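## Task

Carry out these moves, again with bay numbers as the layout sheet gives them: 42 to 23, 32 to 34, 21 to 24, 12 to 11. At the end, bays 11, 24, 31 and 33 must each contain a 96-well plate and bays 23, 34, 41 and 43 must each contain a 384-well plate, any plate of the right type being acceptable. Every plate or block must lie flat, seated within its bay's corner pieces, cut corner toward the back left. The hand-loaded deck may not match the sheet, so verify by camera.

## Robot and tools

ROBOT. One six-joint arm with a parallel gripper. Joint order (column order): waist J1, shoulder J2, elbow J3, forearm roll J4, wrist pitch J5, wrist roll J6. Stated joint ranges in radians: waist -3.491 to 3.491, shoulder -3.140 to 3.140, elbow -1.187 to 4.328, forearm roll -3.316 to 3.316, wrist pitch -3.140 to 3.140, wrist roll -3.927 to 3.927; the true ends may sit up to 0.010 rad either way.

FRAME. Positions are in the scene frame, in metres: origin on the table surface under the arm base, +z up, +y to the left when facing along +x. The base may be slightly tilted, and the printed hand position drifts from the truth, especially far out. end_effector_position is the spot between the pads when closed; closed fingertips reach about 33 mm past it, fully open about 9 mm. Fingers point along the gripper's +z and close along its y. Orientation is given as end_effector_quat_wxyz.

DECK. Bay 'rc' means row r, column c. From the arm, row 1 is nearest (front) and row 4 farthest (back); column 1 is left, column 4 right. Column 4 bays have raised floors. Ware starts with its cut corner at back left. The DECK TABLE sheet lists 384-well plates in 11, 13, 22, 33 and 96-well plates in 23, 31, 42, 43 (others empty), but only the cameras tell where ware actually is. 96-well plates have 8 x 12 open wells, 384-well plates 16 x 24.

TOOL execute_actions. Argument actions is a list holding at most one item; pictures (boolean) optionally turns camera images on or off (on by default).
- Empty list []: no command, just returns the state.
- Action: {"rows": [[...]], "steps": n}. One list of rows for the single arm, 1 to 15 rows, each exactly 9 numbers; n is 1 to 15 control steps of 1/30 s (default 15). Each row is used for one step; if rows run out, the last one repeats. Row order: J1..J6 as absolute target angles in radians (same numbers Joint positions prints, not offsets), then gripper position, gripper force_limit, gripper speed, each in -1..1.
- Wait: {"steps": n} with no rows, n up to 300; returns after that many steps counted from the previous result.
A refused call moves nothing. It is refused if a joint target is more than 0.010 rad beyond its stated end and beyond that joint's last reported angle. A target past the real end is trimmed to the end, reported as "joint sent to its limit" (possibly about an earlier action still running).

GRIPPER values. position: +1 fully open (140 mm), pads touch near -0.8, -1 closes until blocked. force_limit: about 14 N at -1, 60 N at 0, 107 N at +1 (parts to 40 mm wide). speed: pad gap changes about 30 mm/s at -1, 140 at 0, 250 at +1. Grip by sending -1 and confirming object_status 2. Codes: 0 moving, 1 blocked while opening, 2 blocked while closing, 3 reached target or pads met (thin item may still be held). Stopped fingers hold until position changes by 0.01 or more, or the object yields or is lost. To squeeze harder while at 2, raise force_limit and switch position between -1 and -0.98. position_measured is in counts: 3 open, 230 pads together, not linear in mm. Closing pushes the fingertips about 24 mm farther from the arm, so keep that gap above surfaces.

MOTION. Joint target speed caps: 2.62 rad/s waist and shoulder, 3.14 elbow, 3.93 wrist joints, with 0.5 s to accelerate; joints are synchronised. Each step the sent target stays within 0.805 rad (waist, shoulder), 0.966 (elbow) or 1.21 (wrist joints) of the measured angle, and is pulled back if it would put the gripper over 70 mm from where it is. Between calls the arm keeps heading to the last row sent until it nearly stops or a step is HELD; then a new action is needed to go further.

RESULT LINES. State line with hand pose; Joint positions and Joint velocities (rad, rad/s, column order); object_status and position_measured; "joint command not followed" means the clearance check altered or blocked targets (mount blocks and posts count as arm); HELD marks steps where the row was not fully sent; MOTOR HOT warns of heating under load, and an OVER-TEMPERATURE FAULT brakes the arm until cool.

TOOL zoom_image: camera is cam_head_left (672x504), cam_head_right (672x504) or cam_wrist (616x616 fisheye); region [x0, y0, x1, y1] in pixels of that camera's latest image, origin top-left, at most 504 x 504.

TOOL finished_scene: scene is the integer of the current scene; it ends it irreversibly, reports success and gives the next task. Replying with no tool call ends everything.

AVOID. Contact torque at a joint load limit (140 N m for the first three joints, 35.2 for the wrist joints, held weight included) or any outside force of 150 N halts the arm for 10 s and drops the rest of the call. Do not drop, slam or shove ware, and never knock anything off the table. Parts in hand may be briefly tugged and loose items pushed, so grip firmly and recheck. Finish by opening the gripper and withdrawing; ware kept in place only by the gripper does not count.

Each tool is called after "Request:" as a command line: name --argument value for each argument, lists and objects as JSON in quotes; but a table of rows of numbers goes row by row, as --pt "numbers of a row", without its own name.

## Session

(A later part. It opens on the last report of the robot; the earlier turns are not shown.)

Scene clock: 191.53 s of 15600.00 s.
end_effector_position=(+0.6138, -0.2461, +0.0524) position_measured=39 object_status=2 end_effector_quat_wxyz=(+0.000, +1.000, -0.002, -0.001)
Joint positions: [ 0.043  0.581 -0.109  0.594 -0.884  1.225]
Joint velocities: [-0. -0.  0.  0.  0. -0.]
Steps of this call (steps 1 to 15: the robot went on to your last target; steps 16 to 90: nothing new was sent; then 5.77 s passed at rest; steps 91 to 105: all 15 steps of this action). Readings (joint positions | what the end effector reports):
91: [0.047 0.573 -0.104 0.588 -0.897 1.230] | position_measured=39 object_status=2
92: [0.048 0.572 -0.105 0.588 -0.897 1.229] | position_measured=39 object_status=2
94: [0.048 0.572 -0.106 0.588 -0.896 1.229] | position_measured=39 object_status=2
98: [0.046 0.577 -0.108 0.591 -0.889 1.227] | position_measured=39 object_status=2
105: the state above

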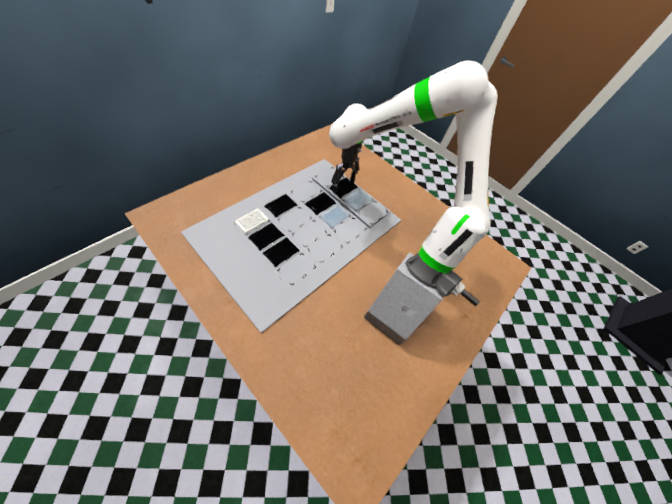

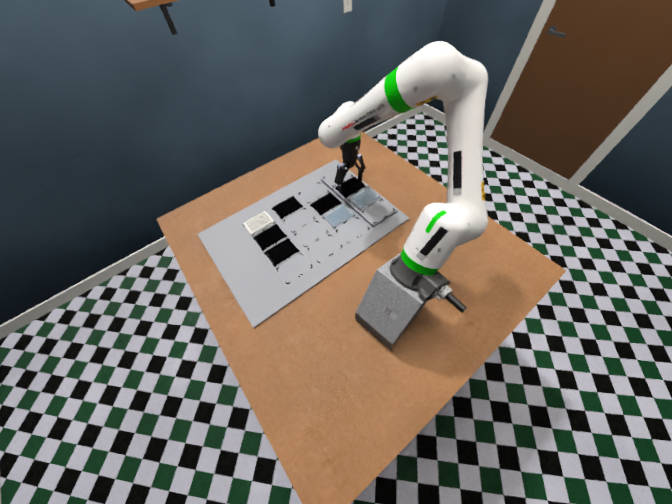

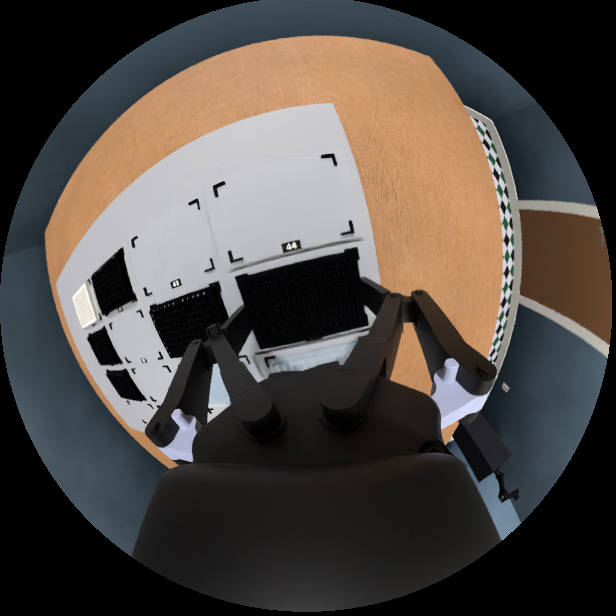

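Good. Release, lift, go to 31.

Request:
execute_actions --actions '[{"rows":[[0.0428,0.5811,-0.109,0.594,-0.8836,1.2252,1,0,-0.3]],"steps":10}]' --pictures false

Request:
execute_actions --actions '[{"rows":[[0.0699,0.5358,-0.0964,0.566,-0.9437,1.243,1,0,-0.3]],"steps":11}]'

Request:
execute_actions --actions '[{"rows":[[0.7452,1.0294,0.1533,0.4762,-0.9884,0.5815,1,0,-0.3]],"steps":15}]' --pictures false

Request:
execute_actions --actions '[{"steps":30}]' --pictures false

Request:
execute_actions --actions '[{"rows":[[0.7316,1.0568,0.1469,0.4924,-0.9538,0.5715,1,0,-0.3]],"steps":13}]'

Request:
zoom_image --camera "cam_wrist" --region '[152, 146, 472, 396]'

Scene clock: 199.43 s of 15600.00 s.
end_effector_position=(+0.6141, -0.2461, +0.0525) position_measured=3 object_status=0 end_effector_quat_wxyz=(+0.000, +1.000, -0.002, -0.001)
Joint positions: [ 0.043  0.581 -0.109  0.594 -0.883  1.225]
Joint velocities: [-0.     0.     0.     0.    -0.004 -0.   ]
Steps of this call (steps 1 to 15: the robot went on to your last target; steps 16 to 90: nothing new was sent; then 4.57 s passed at rest; steps 91 to 100: all 10 steps of this action). Readings (joint positions | what the end effector reports):
91: [0.043 0.581 -0.109 0.594 -0.884 1.225] | position_measured=39 object_status=0
92: [0.043 0.581 -0.109 0.594 -0.883 1.225] | position_measured=39 object_status=0
94: [0.043 0.581 -0.109 0.594 -0.883 1.225] | position_measured=25 object_status=0
98: [0.043 0.581 -0.109 0.594 -0.883 1.225] | position_measured=4 object_status=0
100: the state above

Scene clock: 199.80 s of 15600.00 s.
end_effector_position=(+0.6138, -0.2460, +0.0854) position_measured=3 object_status=3 end_effector_quat_wxyz=(-0.000, +1.000, -0.002, -0.001)
Joint positions: [ 0.07   0.536 -0.096  0.566 -0.944  1.243]
Joint velocities: [-0.001 -0.    -0.     0.    -0.001 -0.   ]
Steps of this call (steps 1 to 11: all 11 steps of this action). Readings (joint positions | what the end effector reports):
1: [0.043 0.581 -0.109 0.594 -0.884 1.225] | position_measured=3 object_status=0
2: [0.044 0.578 -0.108 0.592 -0.888 1.226] | position_measured=3 object_status=0
4: [0.058 0.555 -0.102 0.578 -0.919 1.235] | position_measured=3 object_status=3
8: [0.070 0.536 -0.096 0.566 -0.944 1.243] | position_measured=3 object_status=3
11: the state above

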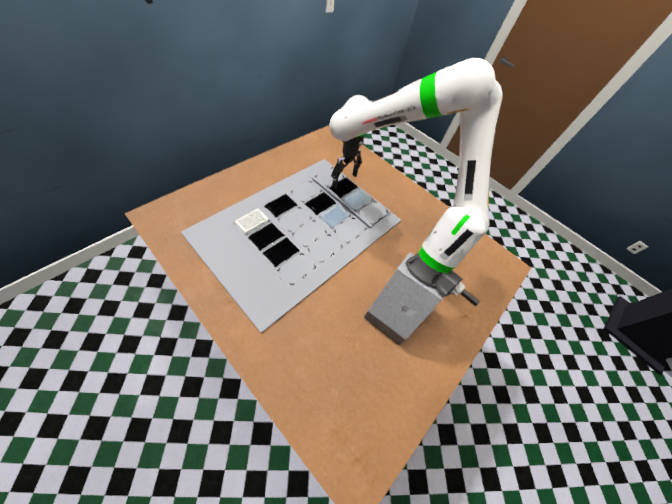

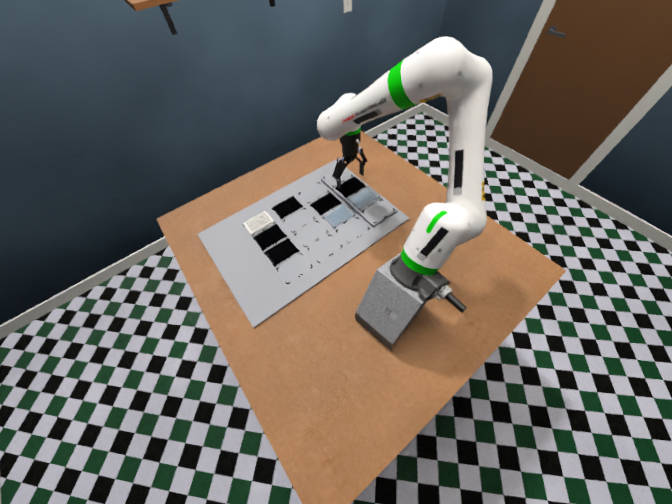

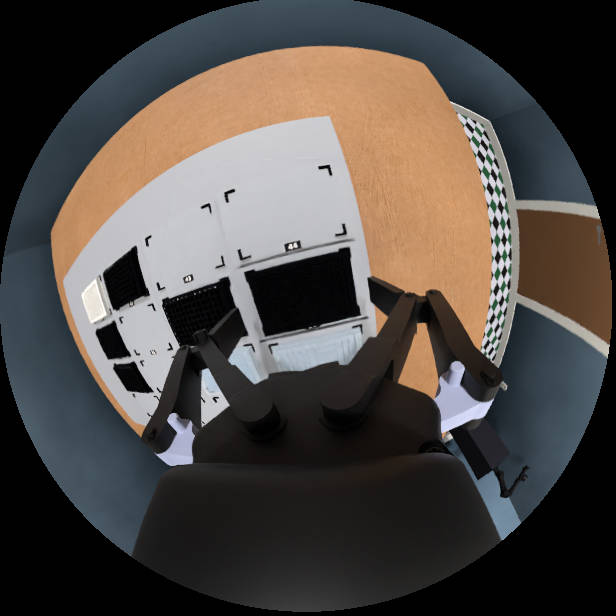

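Scene clock: 200.30 s of 15600.00 s.
end_effector_position=(+0.6605, -0.0411, +0.0779) position_measured=3 object_status=3 end_effector_quat_wxyz=(-0.013, +1.000, -0.001, -0.003)
Joint positions: [ 0.344  0.736  0.005  0.53  -0.962  0.975]
Joint velocities: [ 0.667  0.488  0.247 -0.088 -0.045 -0.648]
Steps of this call (steps 1 to 15: all 15 steps of this action). Readings (joint positions | what the end effector reports):
1: [0.070 0.536 -0.096 0.566 -0.944 1.243] | position_measured=3 object_status=3
2: [0.073 0.538 -0.095 0.566 -0.944 1.240] | position_measured=3 object_status=3
4: [0.097 0.556 -0.086 0.562 -0.946 1.216] | position_measured=3 object_status=3
8: [0.186 0.621 -0.054 0.551 -0.951 1.129] | position_measured=3 object_status=3
15: the state above

Scene clock: 201.30 s of 15600.00 s.
end_effector_position=(+0.6112, +0.2523, +0.0649) position_measured=3 object_status=3 end_effector_quat_wxyz=(+0.001, +1.000, -0.002, -0.002)
Joint positions: [ 0.745  1.029  0.153  0.476 -0.989  0.582]
Joint velocities: [-0.001 -0.001  0.    -0.    -0.    -0.   ]
Steps of this call (steps 1 to 30: the robot went on to your last target). Readings (joint positions | what the end effector reports):
1: [0.366 0.752 0.013 0.527 -0.963 0.953] | position_measured=3 object_status=3
2: [0.389 0.769 0.021 0.524 -0.965 0.931] | position_measured=3 object_status=3
4: [0.434 0.802 0.038 0.518 -0.968 0.886] | position_measured=3 object_status=3
8: [0.525 0.869 0.072 0.505 -0.974 0.797] | position_measured=3 object_status=3
30: the state above

Scene clock: 201.73 s of 15600.00 s.
end_effector_position=(+0.6113, +0.2525, +0.0435) position_measured=3 object_status=3 end_effector_quat_wxyz=(+0.000, +1.000, -0.002, -0.002)
Joint positions: [ 0.731  1.057  0.147  0.492 -0.954  0.572]
Joint velocities: [-0.001  0.001  0.    -0.     0.    -0.   ]
Steps of this call (steps 1 to 13: all 13 steps of this action). Readings (joint positions | what the end effector reports):
1: [0.745 1.030 0.153 0.476 -0.988 0.581] | position_measured=3 object_status=3
2: [0.744 1.033 0.153 0.478 -0.984 0.580] | position_measured=3 object_status=3
4: [0.734 1.052 0.148 0.488 -0.961 0.573] | position_measured=3 object_status=3
8: [0.731 1.057 0.147 0.492 -0.954 0.572] | position_measured=3 object_status=3
13: the state above

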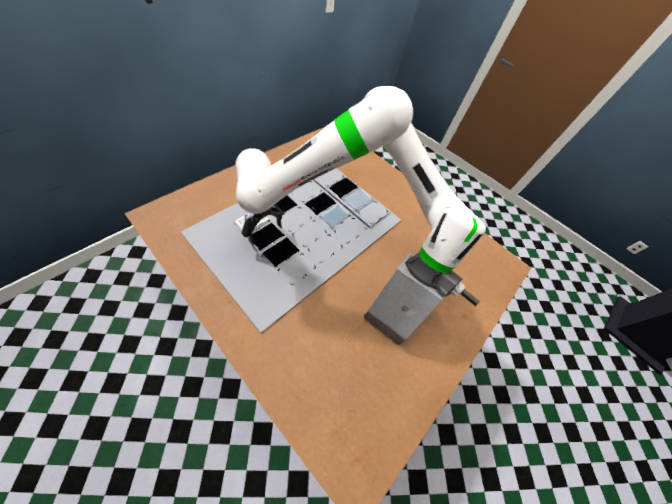

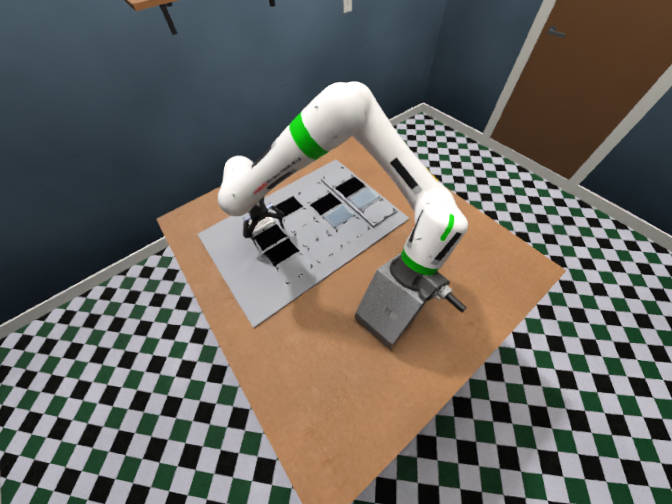

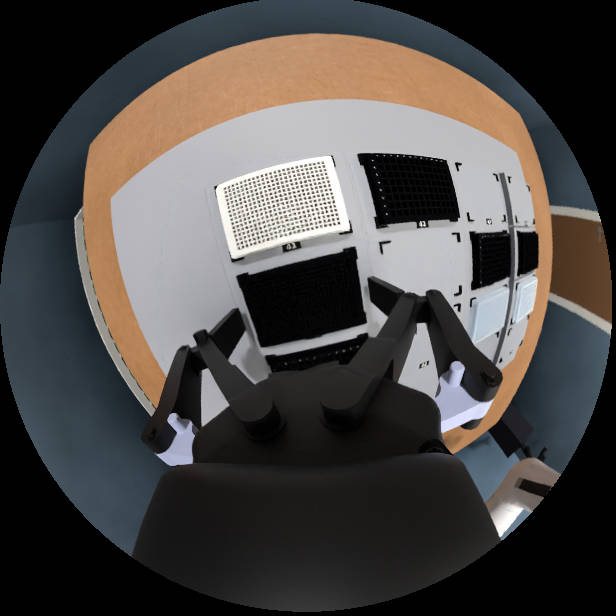

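Region (152, 146, 472, 396) of cam_wrist's 616x616 image, scaled by 1.575, with more detail than that image has; it fills the top 394 rows of this view, and the rest is white.

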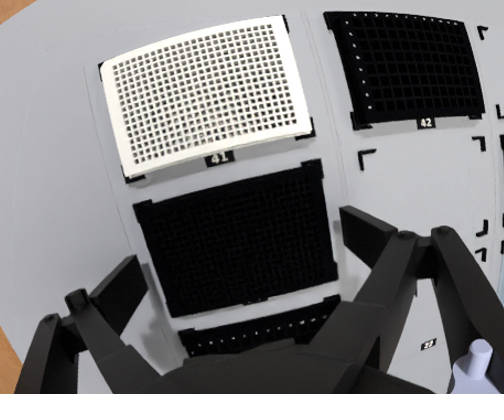

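Request:
execute_actions --actions '[{"rows":[[0.7281,1.0663,0.1448,0.4978,-0.9423,0.5681,1,0,-0.3]],"steps":8}]' --pictures false

Request:
execute_actions --actions '[{"rows":[[0.7281,1.0663,0.1448,0.4978,-0.9423,0.5681,-1,0,-0.5]],"steps":15}]'

Request:
zoom_image --camera "cam_wrist" --region '[152, 146, 472, 396]'

Scene clock: 207.83 s of 15600.00 s.
end_effector_position=(+0.6108, +0.2534, +0.0364) position_measured=3 object_status=3 end_effector_quat_wxyz=(+0.000, +1.000, -0.002, -0.001)
Joint positions: [ 0.728  1.066  0.145  0.498 -0.942  0.568]
Joint velocities: [-0.003  0.001  0.001 -0.    -0.     0.   ]
Steps of this call (steps 1 to 15: the robot went on to your last target; steps 16 to 90: nothing new was sent; then 2.83 s passed at rest; steps 91 to 98: all 8 steps of this action). Readings (joint positions | what the end effector reports):
91: [0.732 1.057 0.147 0.493 -0.954 0.571] | position_measured=3 object_status=3
92: [0.731 1.060 0.147 0.495 -0.949 0.570] | position_measured=3 object_status=3
94: [0.728 1.067 0.145 0.497 -0.943 0.568] | position_measured=3 object_status=3
98: the state above

Scene clock: 208.33 s of 15600.00 s.
end_effector_position=(+0.6110, +0.2533, +0.0366) position_measured=37 object_status=2 end_effector_quat_wxyz=(+0.000, +1.000, -0.002, -0.001)
Joint positions: [ 0.728  1.066  0.145  0.498 -0.943  0.568]
Joint velocities: [-0.001 -0.    -0.    -0.     0.004 -0.   ]
Steps of this call (steps 1 to 15: all 15 steps of this action). Readings (joint positions | what the end effector reports):
1: [0.728 1.066 0.145 0.498 -0.942 0.568] | position_measured=3 object_status=0
2: [0.728 1.066 0.145 0.498 -0.942 0.568] | position_measured=5 object_status=0
4: [0.728 1.066 0.145 0.498 -0.942 0.568] | position_measured=15 object_status=0
8: [0.728 1.066 0.145 0.498 -0.943 0.568] | position_measured=33 object_status=0
15: the state above

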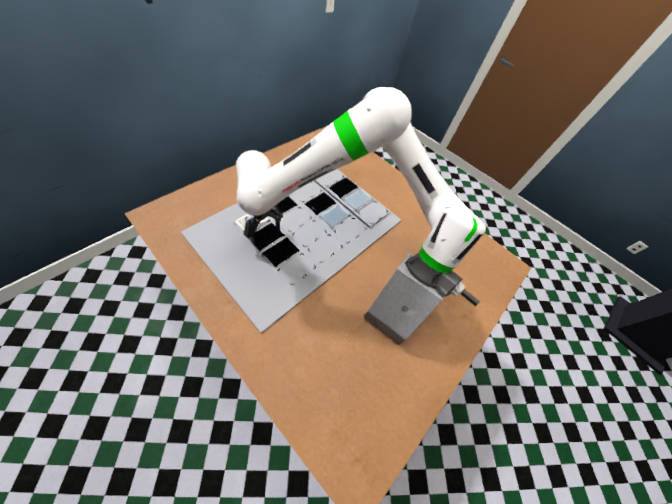

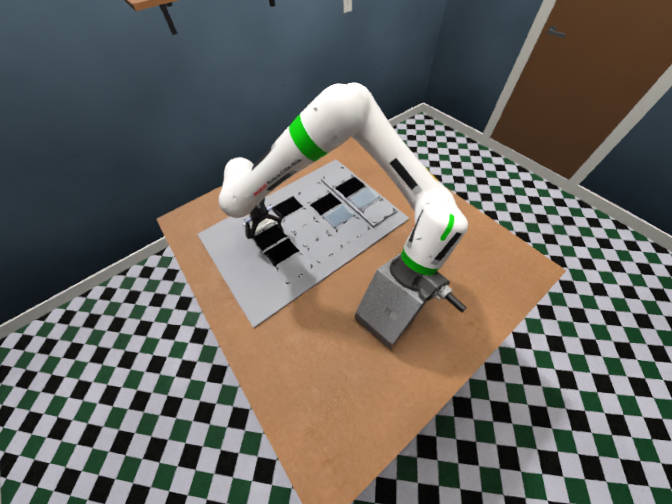

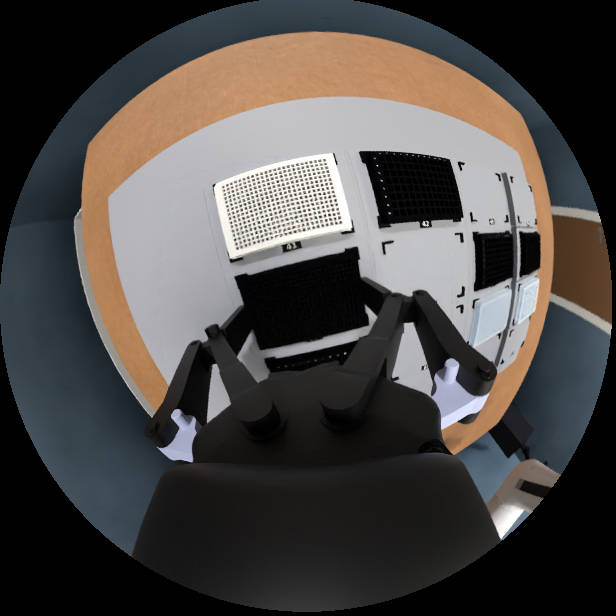

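Region (152, 146, 472, 396) of cam_wrist's 616x616 image, scaled by 1.575, with more detail than that image has; it fills the top 394 rows of this view, and the rest is white.

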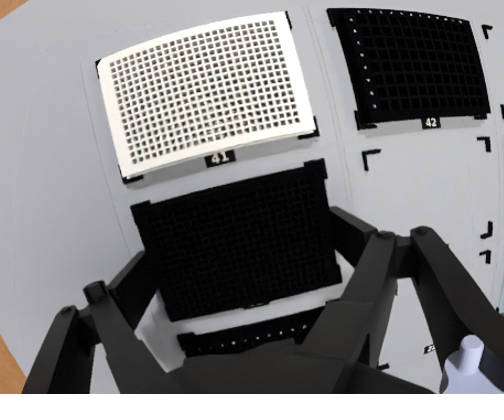

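Request:
execute_actions --actions '[{"rows":[[0.7326,1.0572,0.1469,0.4924,-0.9538,0.5715,-1,0,-0.5],[0.7326,1.0572,0.1469,0.4924,-0.9538,0.5715,-1,0,-0.5],[0.7326,1.0572,0.1469,0.4924,-0.9538,0.5715,-1,0,-0.5],[0.7326,1.0572,0.1469,0.4924,-0.9538,0.5715,-1,0,-0.5],[0.7507,1.0207,0.1554,0.4708,-1.0,0.585,-1,0,-0.5]],"steps":14}]' --pictures false

Request:
execute_actions --actions '[{"rows":[[0.2763,0.8513,0.2246,0.5363,-1.0368,1.0758,-1,0,-0.5]],"steps":15}]' --pictures false

Request:
execute_actions --actions '[{"steps":20}]' --pictures false

Request:
execute_actions --actions '[{"rows":[[0.2618,0.8778,0.2192,0.5488,-1.0037,1.0686,-1,0,-0.5]],"steps":13}]'

Request:
zoom_image --camera "cam_wrist" --region '[152, 146, 472, 396]'

Scene clock: 220.10 s of 15600.00 s.
end_effector_position=(+0.6106, +0.2528, +0.0720) position_measured=38 object_status=2 end_effector_quat_wxyz=(+0.001, +1.000, -0.002, -0.002)
Joint positions: [ 0.751  1.021  0.155  0.471 -1.     0.585]
Joint velocities: [ 0. -0.  0. -0. -0. -0.]
Steps of this call (steps 1 to 15: the robot went on to your last target; steps 16 to 90: nothing new was sent; then 8.30 s passed at rest; steps 91 to 104: all 14 steps of this action). Readings (joint positions | what the end effector reports):
91: [0.728 1.066 0.145 0.498 -0.942 0.568] | position_measured=37 object_status=2
92: [0.729 1.064 0.145 0.496 -0.946 0.569] | position_measured=37 object_status=2
94: [0.732 1.057 0.147 0.492 -0.953 0.571] | position_measured=38 object_status=2
98: [0.744 1.032 0.153 0.478 -0.985 0.581] | position_measured=38 object_status=2
104: the state above

Scene clock: 220.60 s of 15600.00 s.
end_effector_position=(+0.6945, +0.0680, +0.0693) position_measured=38 object_status=2 end_effector_quat_wxyz=(-0.006, +1.000, -0.001, -0.002)
Joint positions: [ 0.47   0.92   0.196  0.509 -1.022  0.875]
Joint velocities: [-0.669 -0.24   0.097  0.092 -0.051  0.687]
Steps of this call (steps 1 to 15: all 15 steps of this action). Readings (joint positions | what the end effector reports):
1: [0.751 1.021 0.155 0.471 -1.000 0.585] | position_measured=38 object_status=2
2: [0.748 1.020 0.156 0.471 -1.000 0.589] | position_measured=38 object_status=2
4: [0.724 1.011 0.159 0.474 -1.002 0.613] | position_measured=38 object_status=2
8: [0.631 0.978 0.173 0.487 -1.009 0.709] | position_measured=38 object_status=2
15: the state above

Scene clock: 221.27 s of 15600.00 s.
end_effector_position=(+0.7185, -0.0813, +0.0653) position_measured=38 object_status=2 end_effector_quat_wxyz=(+0.000, +1.000, -0.002, -0.002)
Joint positions: [ 0.276  0.851  0.225  0.536 -1.037  1.076]
Joint velocities: [-0.    -0.001 -0.001  0.    -0.001  0.   ]
Steps of this call (steps 1 to 20: the robot went on to your last target). Readings (joint positions | what the end effector reports):
1: [0.447 0.912 0.200 0.512 -1.024 0.899] | position_measured=38 object_status=2
2: [0.425 0.904 0.203 0.516 -1.025 0.922] | position_measured=38 object_status=2
4: [0.380 0.888 0.209 0.522 -1.029 0.968] | position_measured=38 object_status=2
8: [0.297 0.859 0.222 0.533 -1.035 1.054] | position_measured=38 object_status=2
20: the state above

Scene clock: 221.70 s of 15600.00 s.
end_effector_position=(+0.7185, -0.0811, +0.0439) position_measured=38 object_status=2 end_effector_quat_wxyz=(+0.000, +1.000, -0.002, -0.002)
Joint positions: [ 0.262  0.878  0.219  0.549 -1.004  1.069]
Joint velocities: [-0.001  0.     0.001  0.     0.001  0.   ]
Steps of this call (steps 1 to 13: all 13 steps of this action). Readings (joint positions | what the end effector reports):
1: [0.276 0.851 0.225 0.536 -1.037 1.076] | position_measured=38 object_status=2
2: [0.275 0.854 0.224 0.538 -1.033 1.075] | position_measured=38 object_status=2
4: [0.265 0.873 0.220 0.546 -1.010 1.070] | position_measured=38 object_status=2
8: [0.262 0.878 0.219 0.549 -1.004 1.069] | position_measured=38 object_status=2
13: the state above

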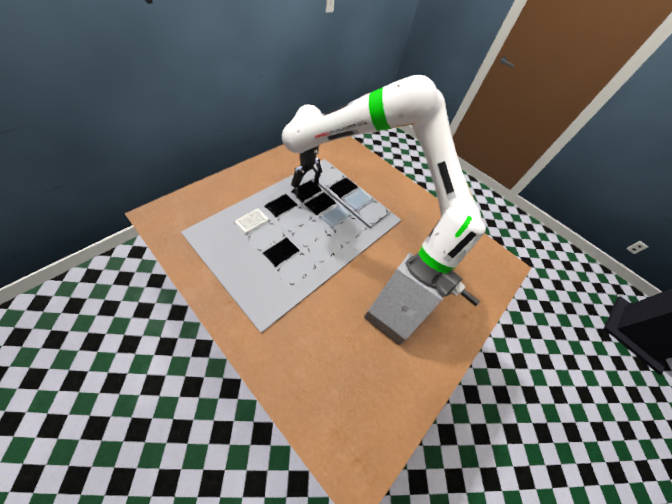

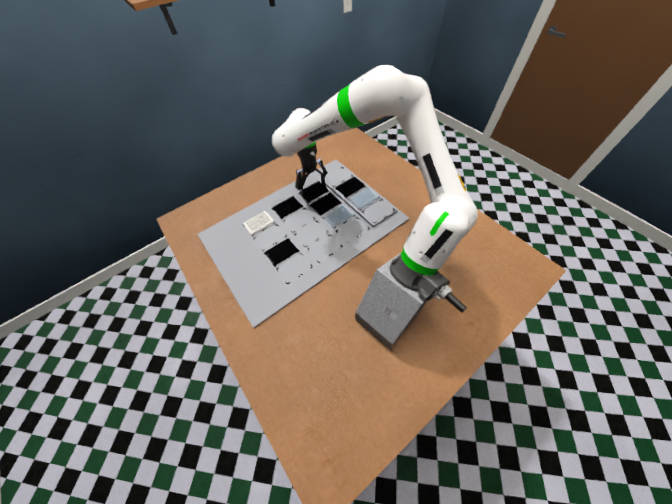

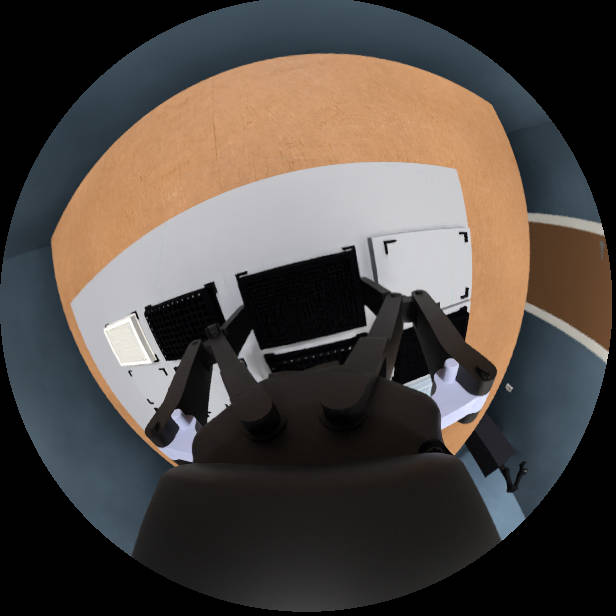

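Region (152, 146, 472, 396) of cam_wrist's 616x616 image, scaled by 1.575, with more detail than that image has; it fills the top 394 rows of this view, and the rest is white.

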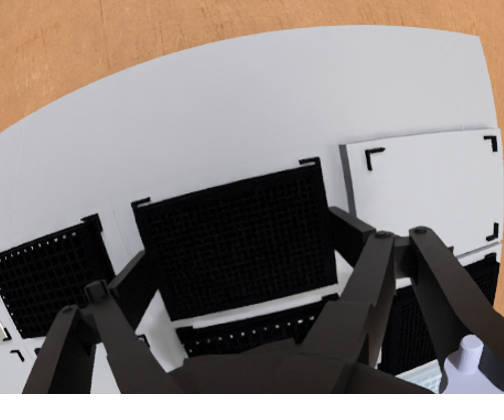

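Request:
execute_actions --actions '[{"rows":[[0.2638,0.8799,0.2235,0.5483,-1.0053,1.0680,-1,0,-0.5]],"steps":10}]'

Request:
zoom_image --camera "cam_wrist" --region '[152, 146, 472, 396]'

Scene clock: 225.90 s of 15600.00 s.
end_effector_position=(+0.7199, -0.0798, +0.0445) position_measured=38 object_status=2 end_effector_quat_wxyz=(+0.000, +1.000, -0.002, -0.001)
Joint positions: [ 0.264  0.88   0.224  0.548 -1.005  1.068]
Joint velocities: [ 0.001 -0.     0.001 -0.    -0.001  0.   ]
Steps of this call (steps 1 to 15: the robot went on to your last target; steps 16 to 90: nothing new was sent; then 0.87 s passed at rest; steps 91 to 100: all 10 steps of this action). Readings (joint positions | what the end effector reports):
91: [0.262 0.878 0.219 0.549 -1.004 1.069] | position_measured=38 object_status=2
92: [0.263 0.879 0.222 0.548 -1.004 1.068] | position_measured=38 object_status=2
94: [0.263 0.880 0.224 0.548 -1.005 1.068] | position_measured=38 object_status=2
98: [0.264 0.880 0.224 0.548 -1.005 1.068] | position_measured=38 object_status=2
100: the state above

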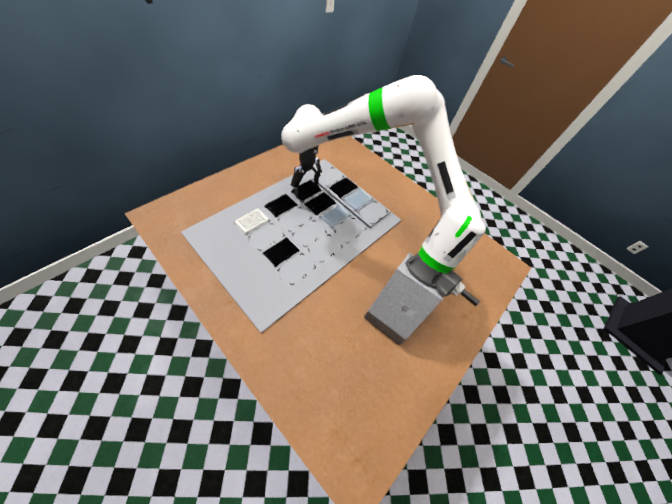

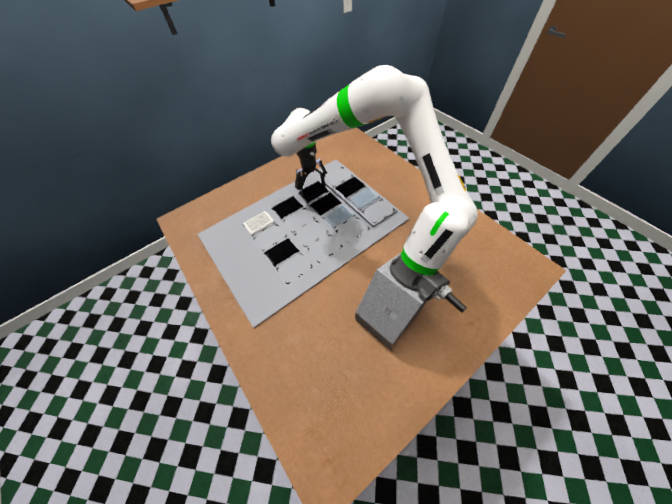

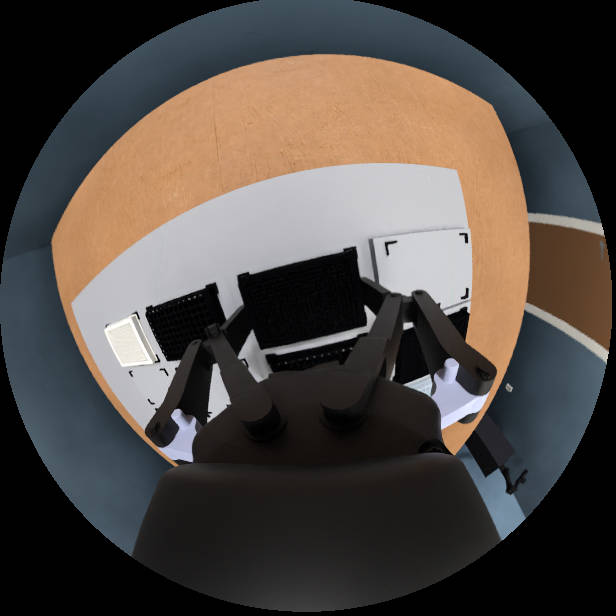

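Region (152, 146, 472, 396) of cam_wrist's 616x616 image, scaled by 1.575, with more detail than that image has; it fills the top 394 rows of this view, and the rest is white.

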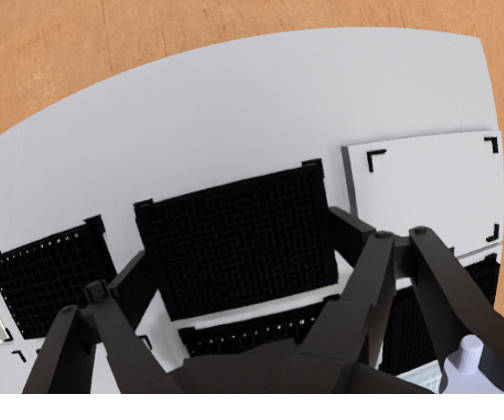

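Request:
execute_actions --actions '[{"rows":[[0.2622,0.8829,0.2229,0.5497,-1.0016,1.0671,-1,0,-0.5],[0.2622,0.8829,0.2229,0.5497,-1.0016,1.0671,-1,0,-0.5],[0.2622,0.8829,0.2229,0.5497,-1.0016,1.0671,-1,0,-0.5],[0.2605,0.8858,0.2223,0.551,-0.9979,1.0663,-1,0,-0.5],[0.2605,0.8858,0.2223,0.551,-0.9979,1.0663,-1,0,-0.5],[0.2605,0.8858,0.2223,0.551,-0.9979,1.0663,-1,0,-0.5],[0.2589,0.8888,0.2217,0.5524,-0.9942,1.0654,-1,0,-0.5]],"steps":13}]'

Request:
zoom_image --camera "cam_wrist" --region '[152, 146, 472, 396]'

Scene clock: 234.03 s of 15600.00 s.
end_effector_position=(+0.7198, -0.0796, +0.0376) position_measured=38 object_status=2 end_effector_quat_wxyz=(+0.000, +1.000, -0.002, -0.001)
Joint positions: [ 0.259  0.889  0.222  0.553 -0.994  1.065]
Joint velocities: [ 0.001  0.    -0.    -0.     0.003  0.001]
Steps of this call (steps 1 to 15: the robot went on to your last target; steps 16 to 90: nothing new was sent; then 4.70 s passed at rest; steps 91 to 103: all 13 steps of this action). Readings (joint positions | what the end effector reports):
91: [0.264 0.880 0.224 0.548 -1.005 1.068] | position_measured=38 object_status=2
92: [0.263 0.882 0.223 0.549 -1.003 1.067] | position_measured=38 object_status=2
94: [0.262 0.883 0.223 0.549 -1.002 1.067] | position_measured=38 object_status=2
98: [0.260 0.887 0.222 0.552 -0.995 1.066] | position_measured=38 object_status=2
103: the state above

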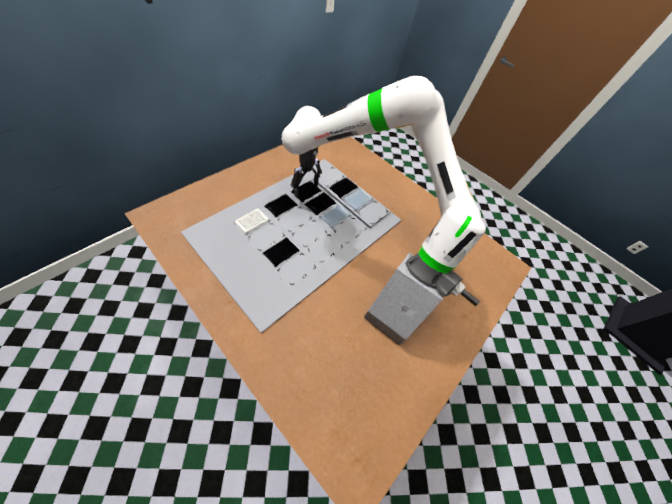

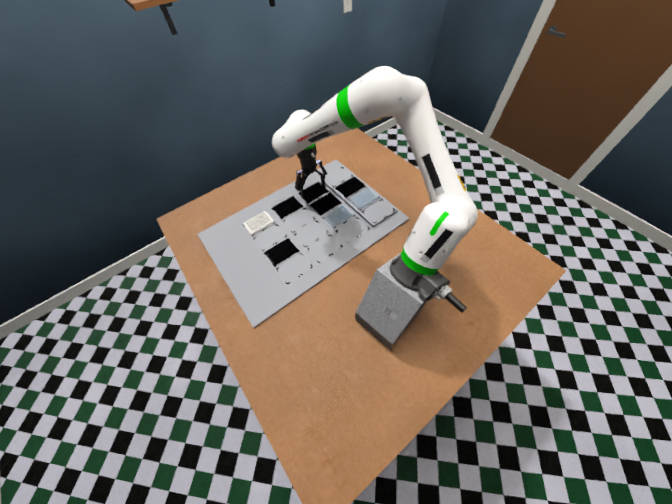

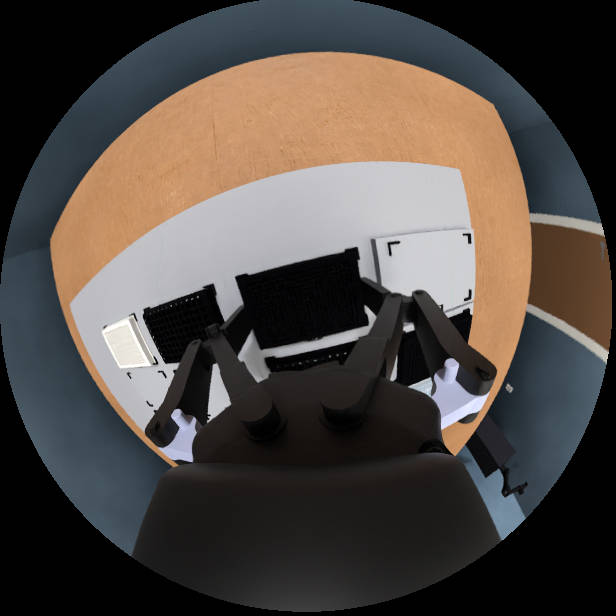

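Region (152, 146, 472, 396) of cam_wrist's 616x616 image, scaled by 1.575, with more detail than that image has; it fills the top 394 rows of this view, and the rest is white.

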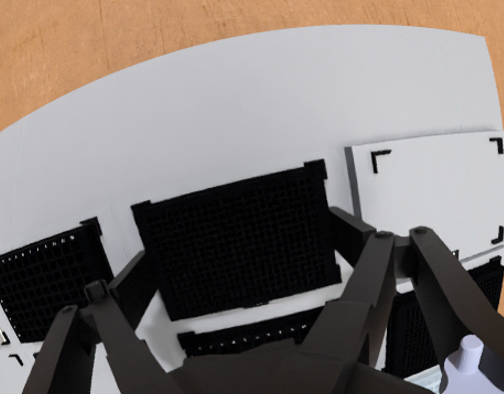

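Request:
execute_actions --actions '[{"rows":[[0.2589,0.8888,0.2217,0.5524,-0.9942,1.0654,0.88,0,-0.3]],"steps":10}]' --pictures false

Request:
execute_actions --actions '[{"rows":[[0.2783,0.8534,0.2289,0.5358,-1.0384,1.0752,0.88,0,-0.3]],"steps":11}]'

Request:
execute_actions --actions '[{"rows":[[0.4808,1.003,0.322,0.5076,-1.0696,0.8834,1,0,-0.3]],"steps":15}]' --pictures false

Request:
execute_actions --actions '[{"steps":8}]' --pictures false

Request:
execute_actions --actions '[{"rows":[[0.4674,1.0285,0.3168,0.52,-1.0375,0.8762,1,0,-0.3]],"steps":13}]'

Request:
zoom_image --camera "cam_wrist" --region '[152, 146, 472, 396]'

Scene clock: 240.60 s of 15600.00 s.
end_effector_position=(+0.7195, -0.0797, +0.0371) position_measured=18 object_status=0 end_effector_quat_wxyz=(-0.000, +1.000, -0.002, -0.002)
Joint positions: [ 0.259  0.889  0.222  0.552 -0.994  1.065]
Joint velocities: [-0.001 -0.     0.001  0.003  0.001 -0.   ]
Steps of this call (steps 1 to 15: the robot went on to your last target; steps 16 to 90: nothing new was sent; then 3.23 s passed at rest; steps 91 to 100: all 10 steps of this action). Readings (joint positions | what the end effector reports):
91: [0.259 0.889 0.222 0.552 -0.994 1.065] | position_measured=38 object_status=0
92: [0.259 0.889 0.222 0.552 -0.994 1.065] | position_measured=38 object_status=0
94: [0.259 0.889 0.221 0.552 -0.994 1.065] | position_measured=24 object_status=0
98: [0.259 0.889 0.221 0.552 -0.994 1.065] | position_measured=18 object_status=0
100: the state above

Scene clock: 240.97 s of 15600.00 s.
end_effector_position=(+0.7199, -0.0799, +0.0661) position_measured=18 object_status=3 end_effector_quat_wxyz=(+0.000, +1.000, -0.002, -0.001)
Joint positions: [ 0.278  0.853  0.229  0.536 -1.038  1.075]
Joint velocities: [-0.003  0.    -0.002  0.     0.     0.001]
Steps of this call (steps 1 to 11: all 11 steps of this action). Readings (joint positions | what the end effector reports):
1: [0.259 0.889 0.222 0.552 -0.994 1.065] | position_measured=18 object_status=0
2: [0.260 0.886 0.222 0.551 -0.999 1.066] | position_measured=18 object_status=0
4: [0.272 0.864 0.227 0.541 -1.025 1.072] | position_measured=18 object_status=3
8: [0.278 0.853 0.229 0.536 -1.038 1.075] | position_measured=18 object_status=3
11: the state above

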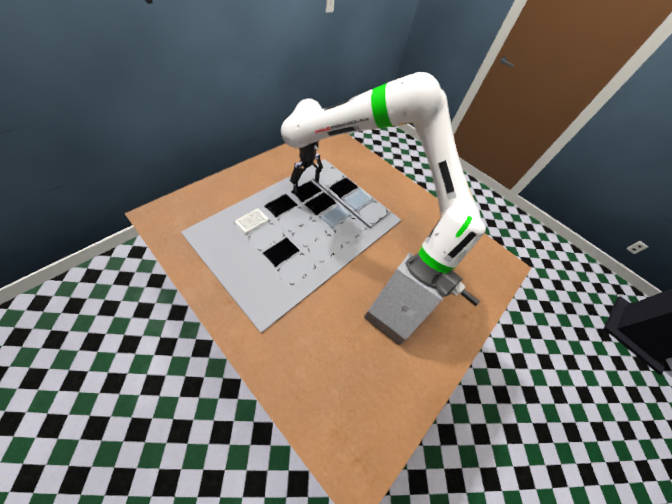

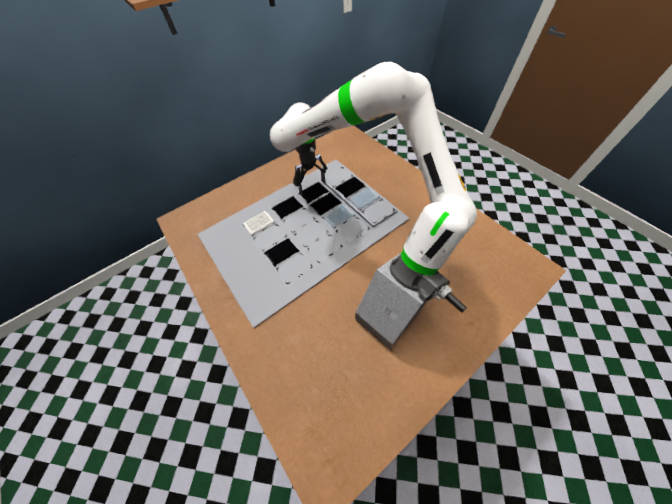

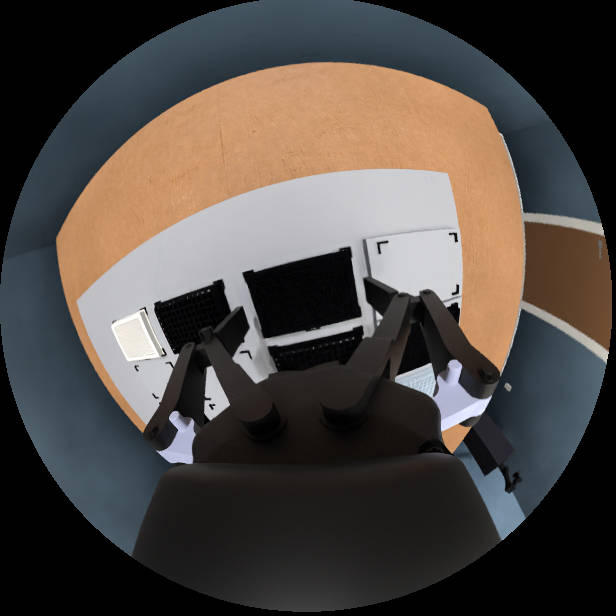

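Scene clock: 241.47 s of 15600.00 s.
end_effector_position=(+0.7201, +0.0857, +0.0651) position_measured=3 object_status=3 end_effector_quat_wxyz=(+0.000, +1.000, -0.001, -0.001)
Joint positions: [ 0.481  1.003  0.322  0.508 -1.07   0.884]
Joint velocities: [-0.005  0.002  0.006 -0.    -0.004 -0.006]
Steps of this call (steps 1 to 15: all 15 steps of this action). Readings (joint positions | what the end effector reports):
1: [0.278 0.854 0.229 0.536 -1.038 1.075] | position_measured=18 object_status=0
2: [0.281 0.856 0.230 0.535 -1.039 1.072] | position_measured=15 object_status=0
4: [0.305 0.873 0.241 0.532 -1.043 1.049] | position_measured=5 object_status=0
8: [0.391 0.937 0.281 0.520 -1.056 0.968] | position_measured=3 object_status=0
15: the state above

Scene clock: 241.73 s of 15600.00 s.
end_effector_position=(+0.7200, +0.0857, +0.0649) position_measured=3 object_status=3 end_effector_quat_wxyz=(+0.000, +1.000, -0.002, -0.001)
Joint positions: [ 0.481  1.003  0.322  0.508 -1.07   0.883]
Joint velocities: [-0.     0.     0.001 -0.001  0.     0.001]
Steps of this call (steps 1 to 8: the robot went on to your last target). Readings (joint positions | what the end effector reports):
1: [0.481 1.003 0.322 0.508 -1.070 0.884] | position_measured=3 object_status=3
2: [0.481 1.003 0.322 0.508 -1.070 0.883] | position_measured=3 object_status=3
4: [0.481 1.003 0.322 0.508 -1.070 0.883] | position_measured=3 object_status=3
8: the state above

Scene clock: 242.17 s of 15600.00 s.
end_effector_position=(+0.7202, +0.0858, +0.0436) position_measured=3 object_status=3 end_effector_quat_wxyz=(+0.000, +1.000, -0.002, -0.001)
Joint positions: [ 0.467  1.028  0.317  0.52  -1.038  0.876]
Joint velocities: [-0.001 -0.    -0.    -0.    -0.001 -0.   ]
Steps of this call (steps 1 to 13: all 13 steps of this action). Readings (joint positions | what the end effector reports):
1: [0.481 1.003 0.322 0.508 -1.070 0.883] | position_measured=3 object_status=3
2: [0.479 1.006 0.322 0.509 -1.065 0.882] | position_measured=3 object_status=3
4: [0.470 1.025 0.318 0.517 -1.043 0.877] | position_measured=3 object_status=3
8: [0.467 1.028 0.317 0.520 -1.038 0.876] | position_measured=3 object_status=3
13: the state above

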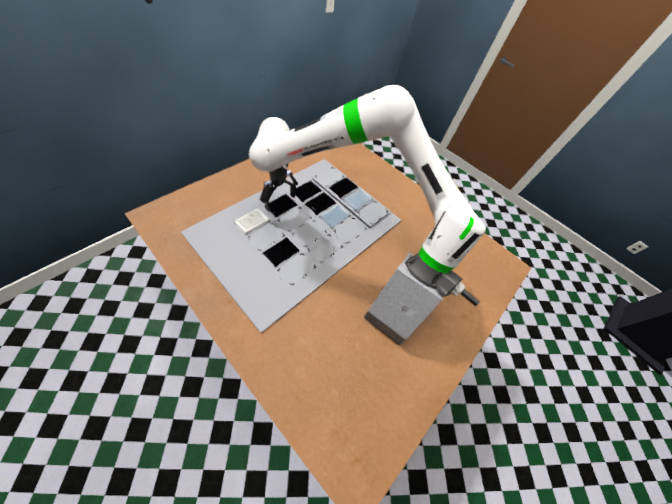

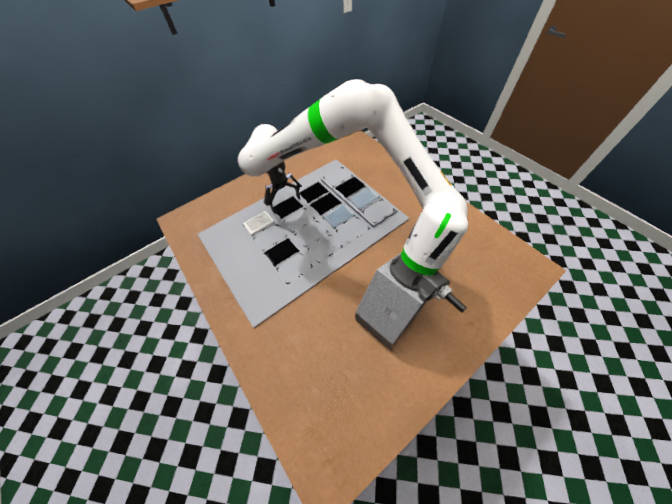

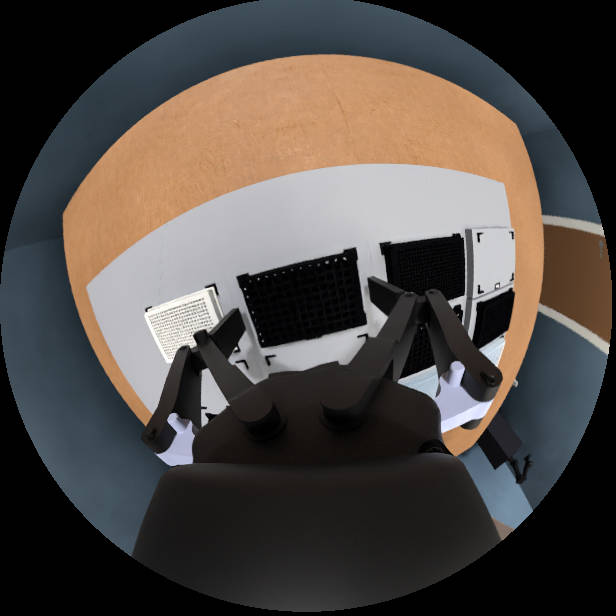

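Region (152, 146, 472, 396) of cam_wrist's 616x616 image, scaled by 1.575, with more detail than that image has; it fills the top 394 rows of this view, and the rest is white.

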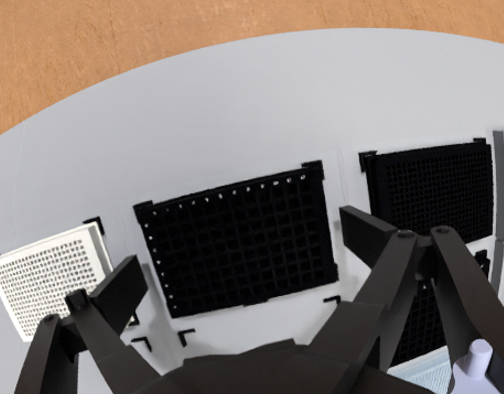

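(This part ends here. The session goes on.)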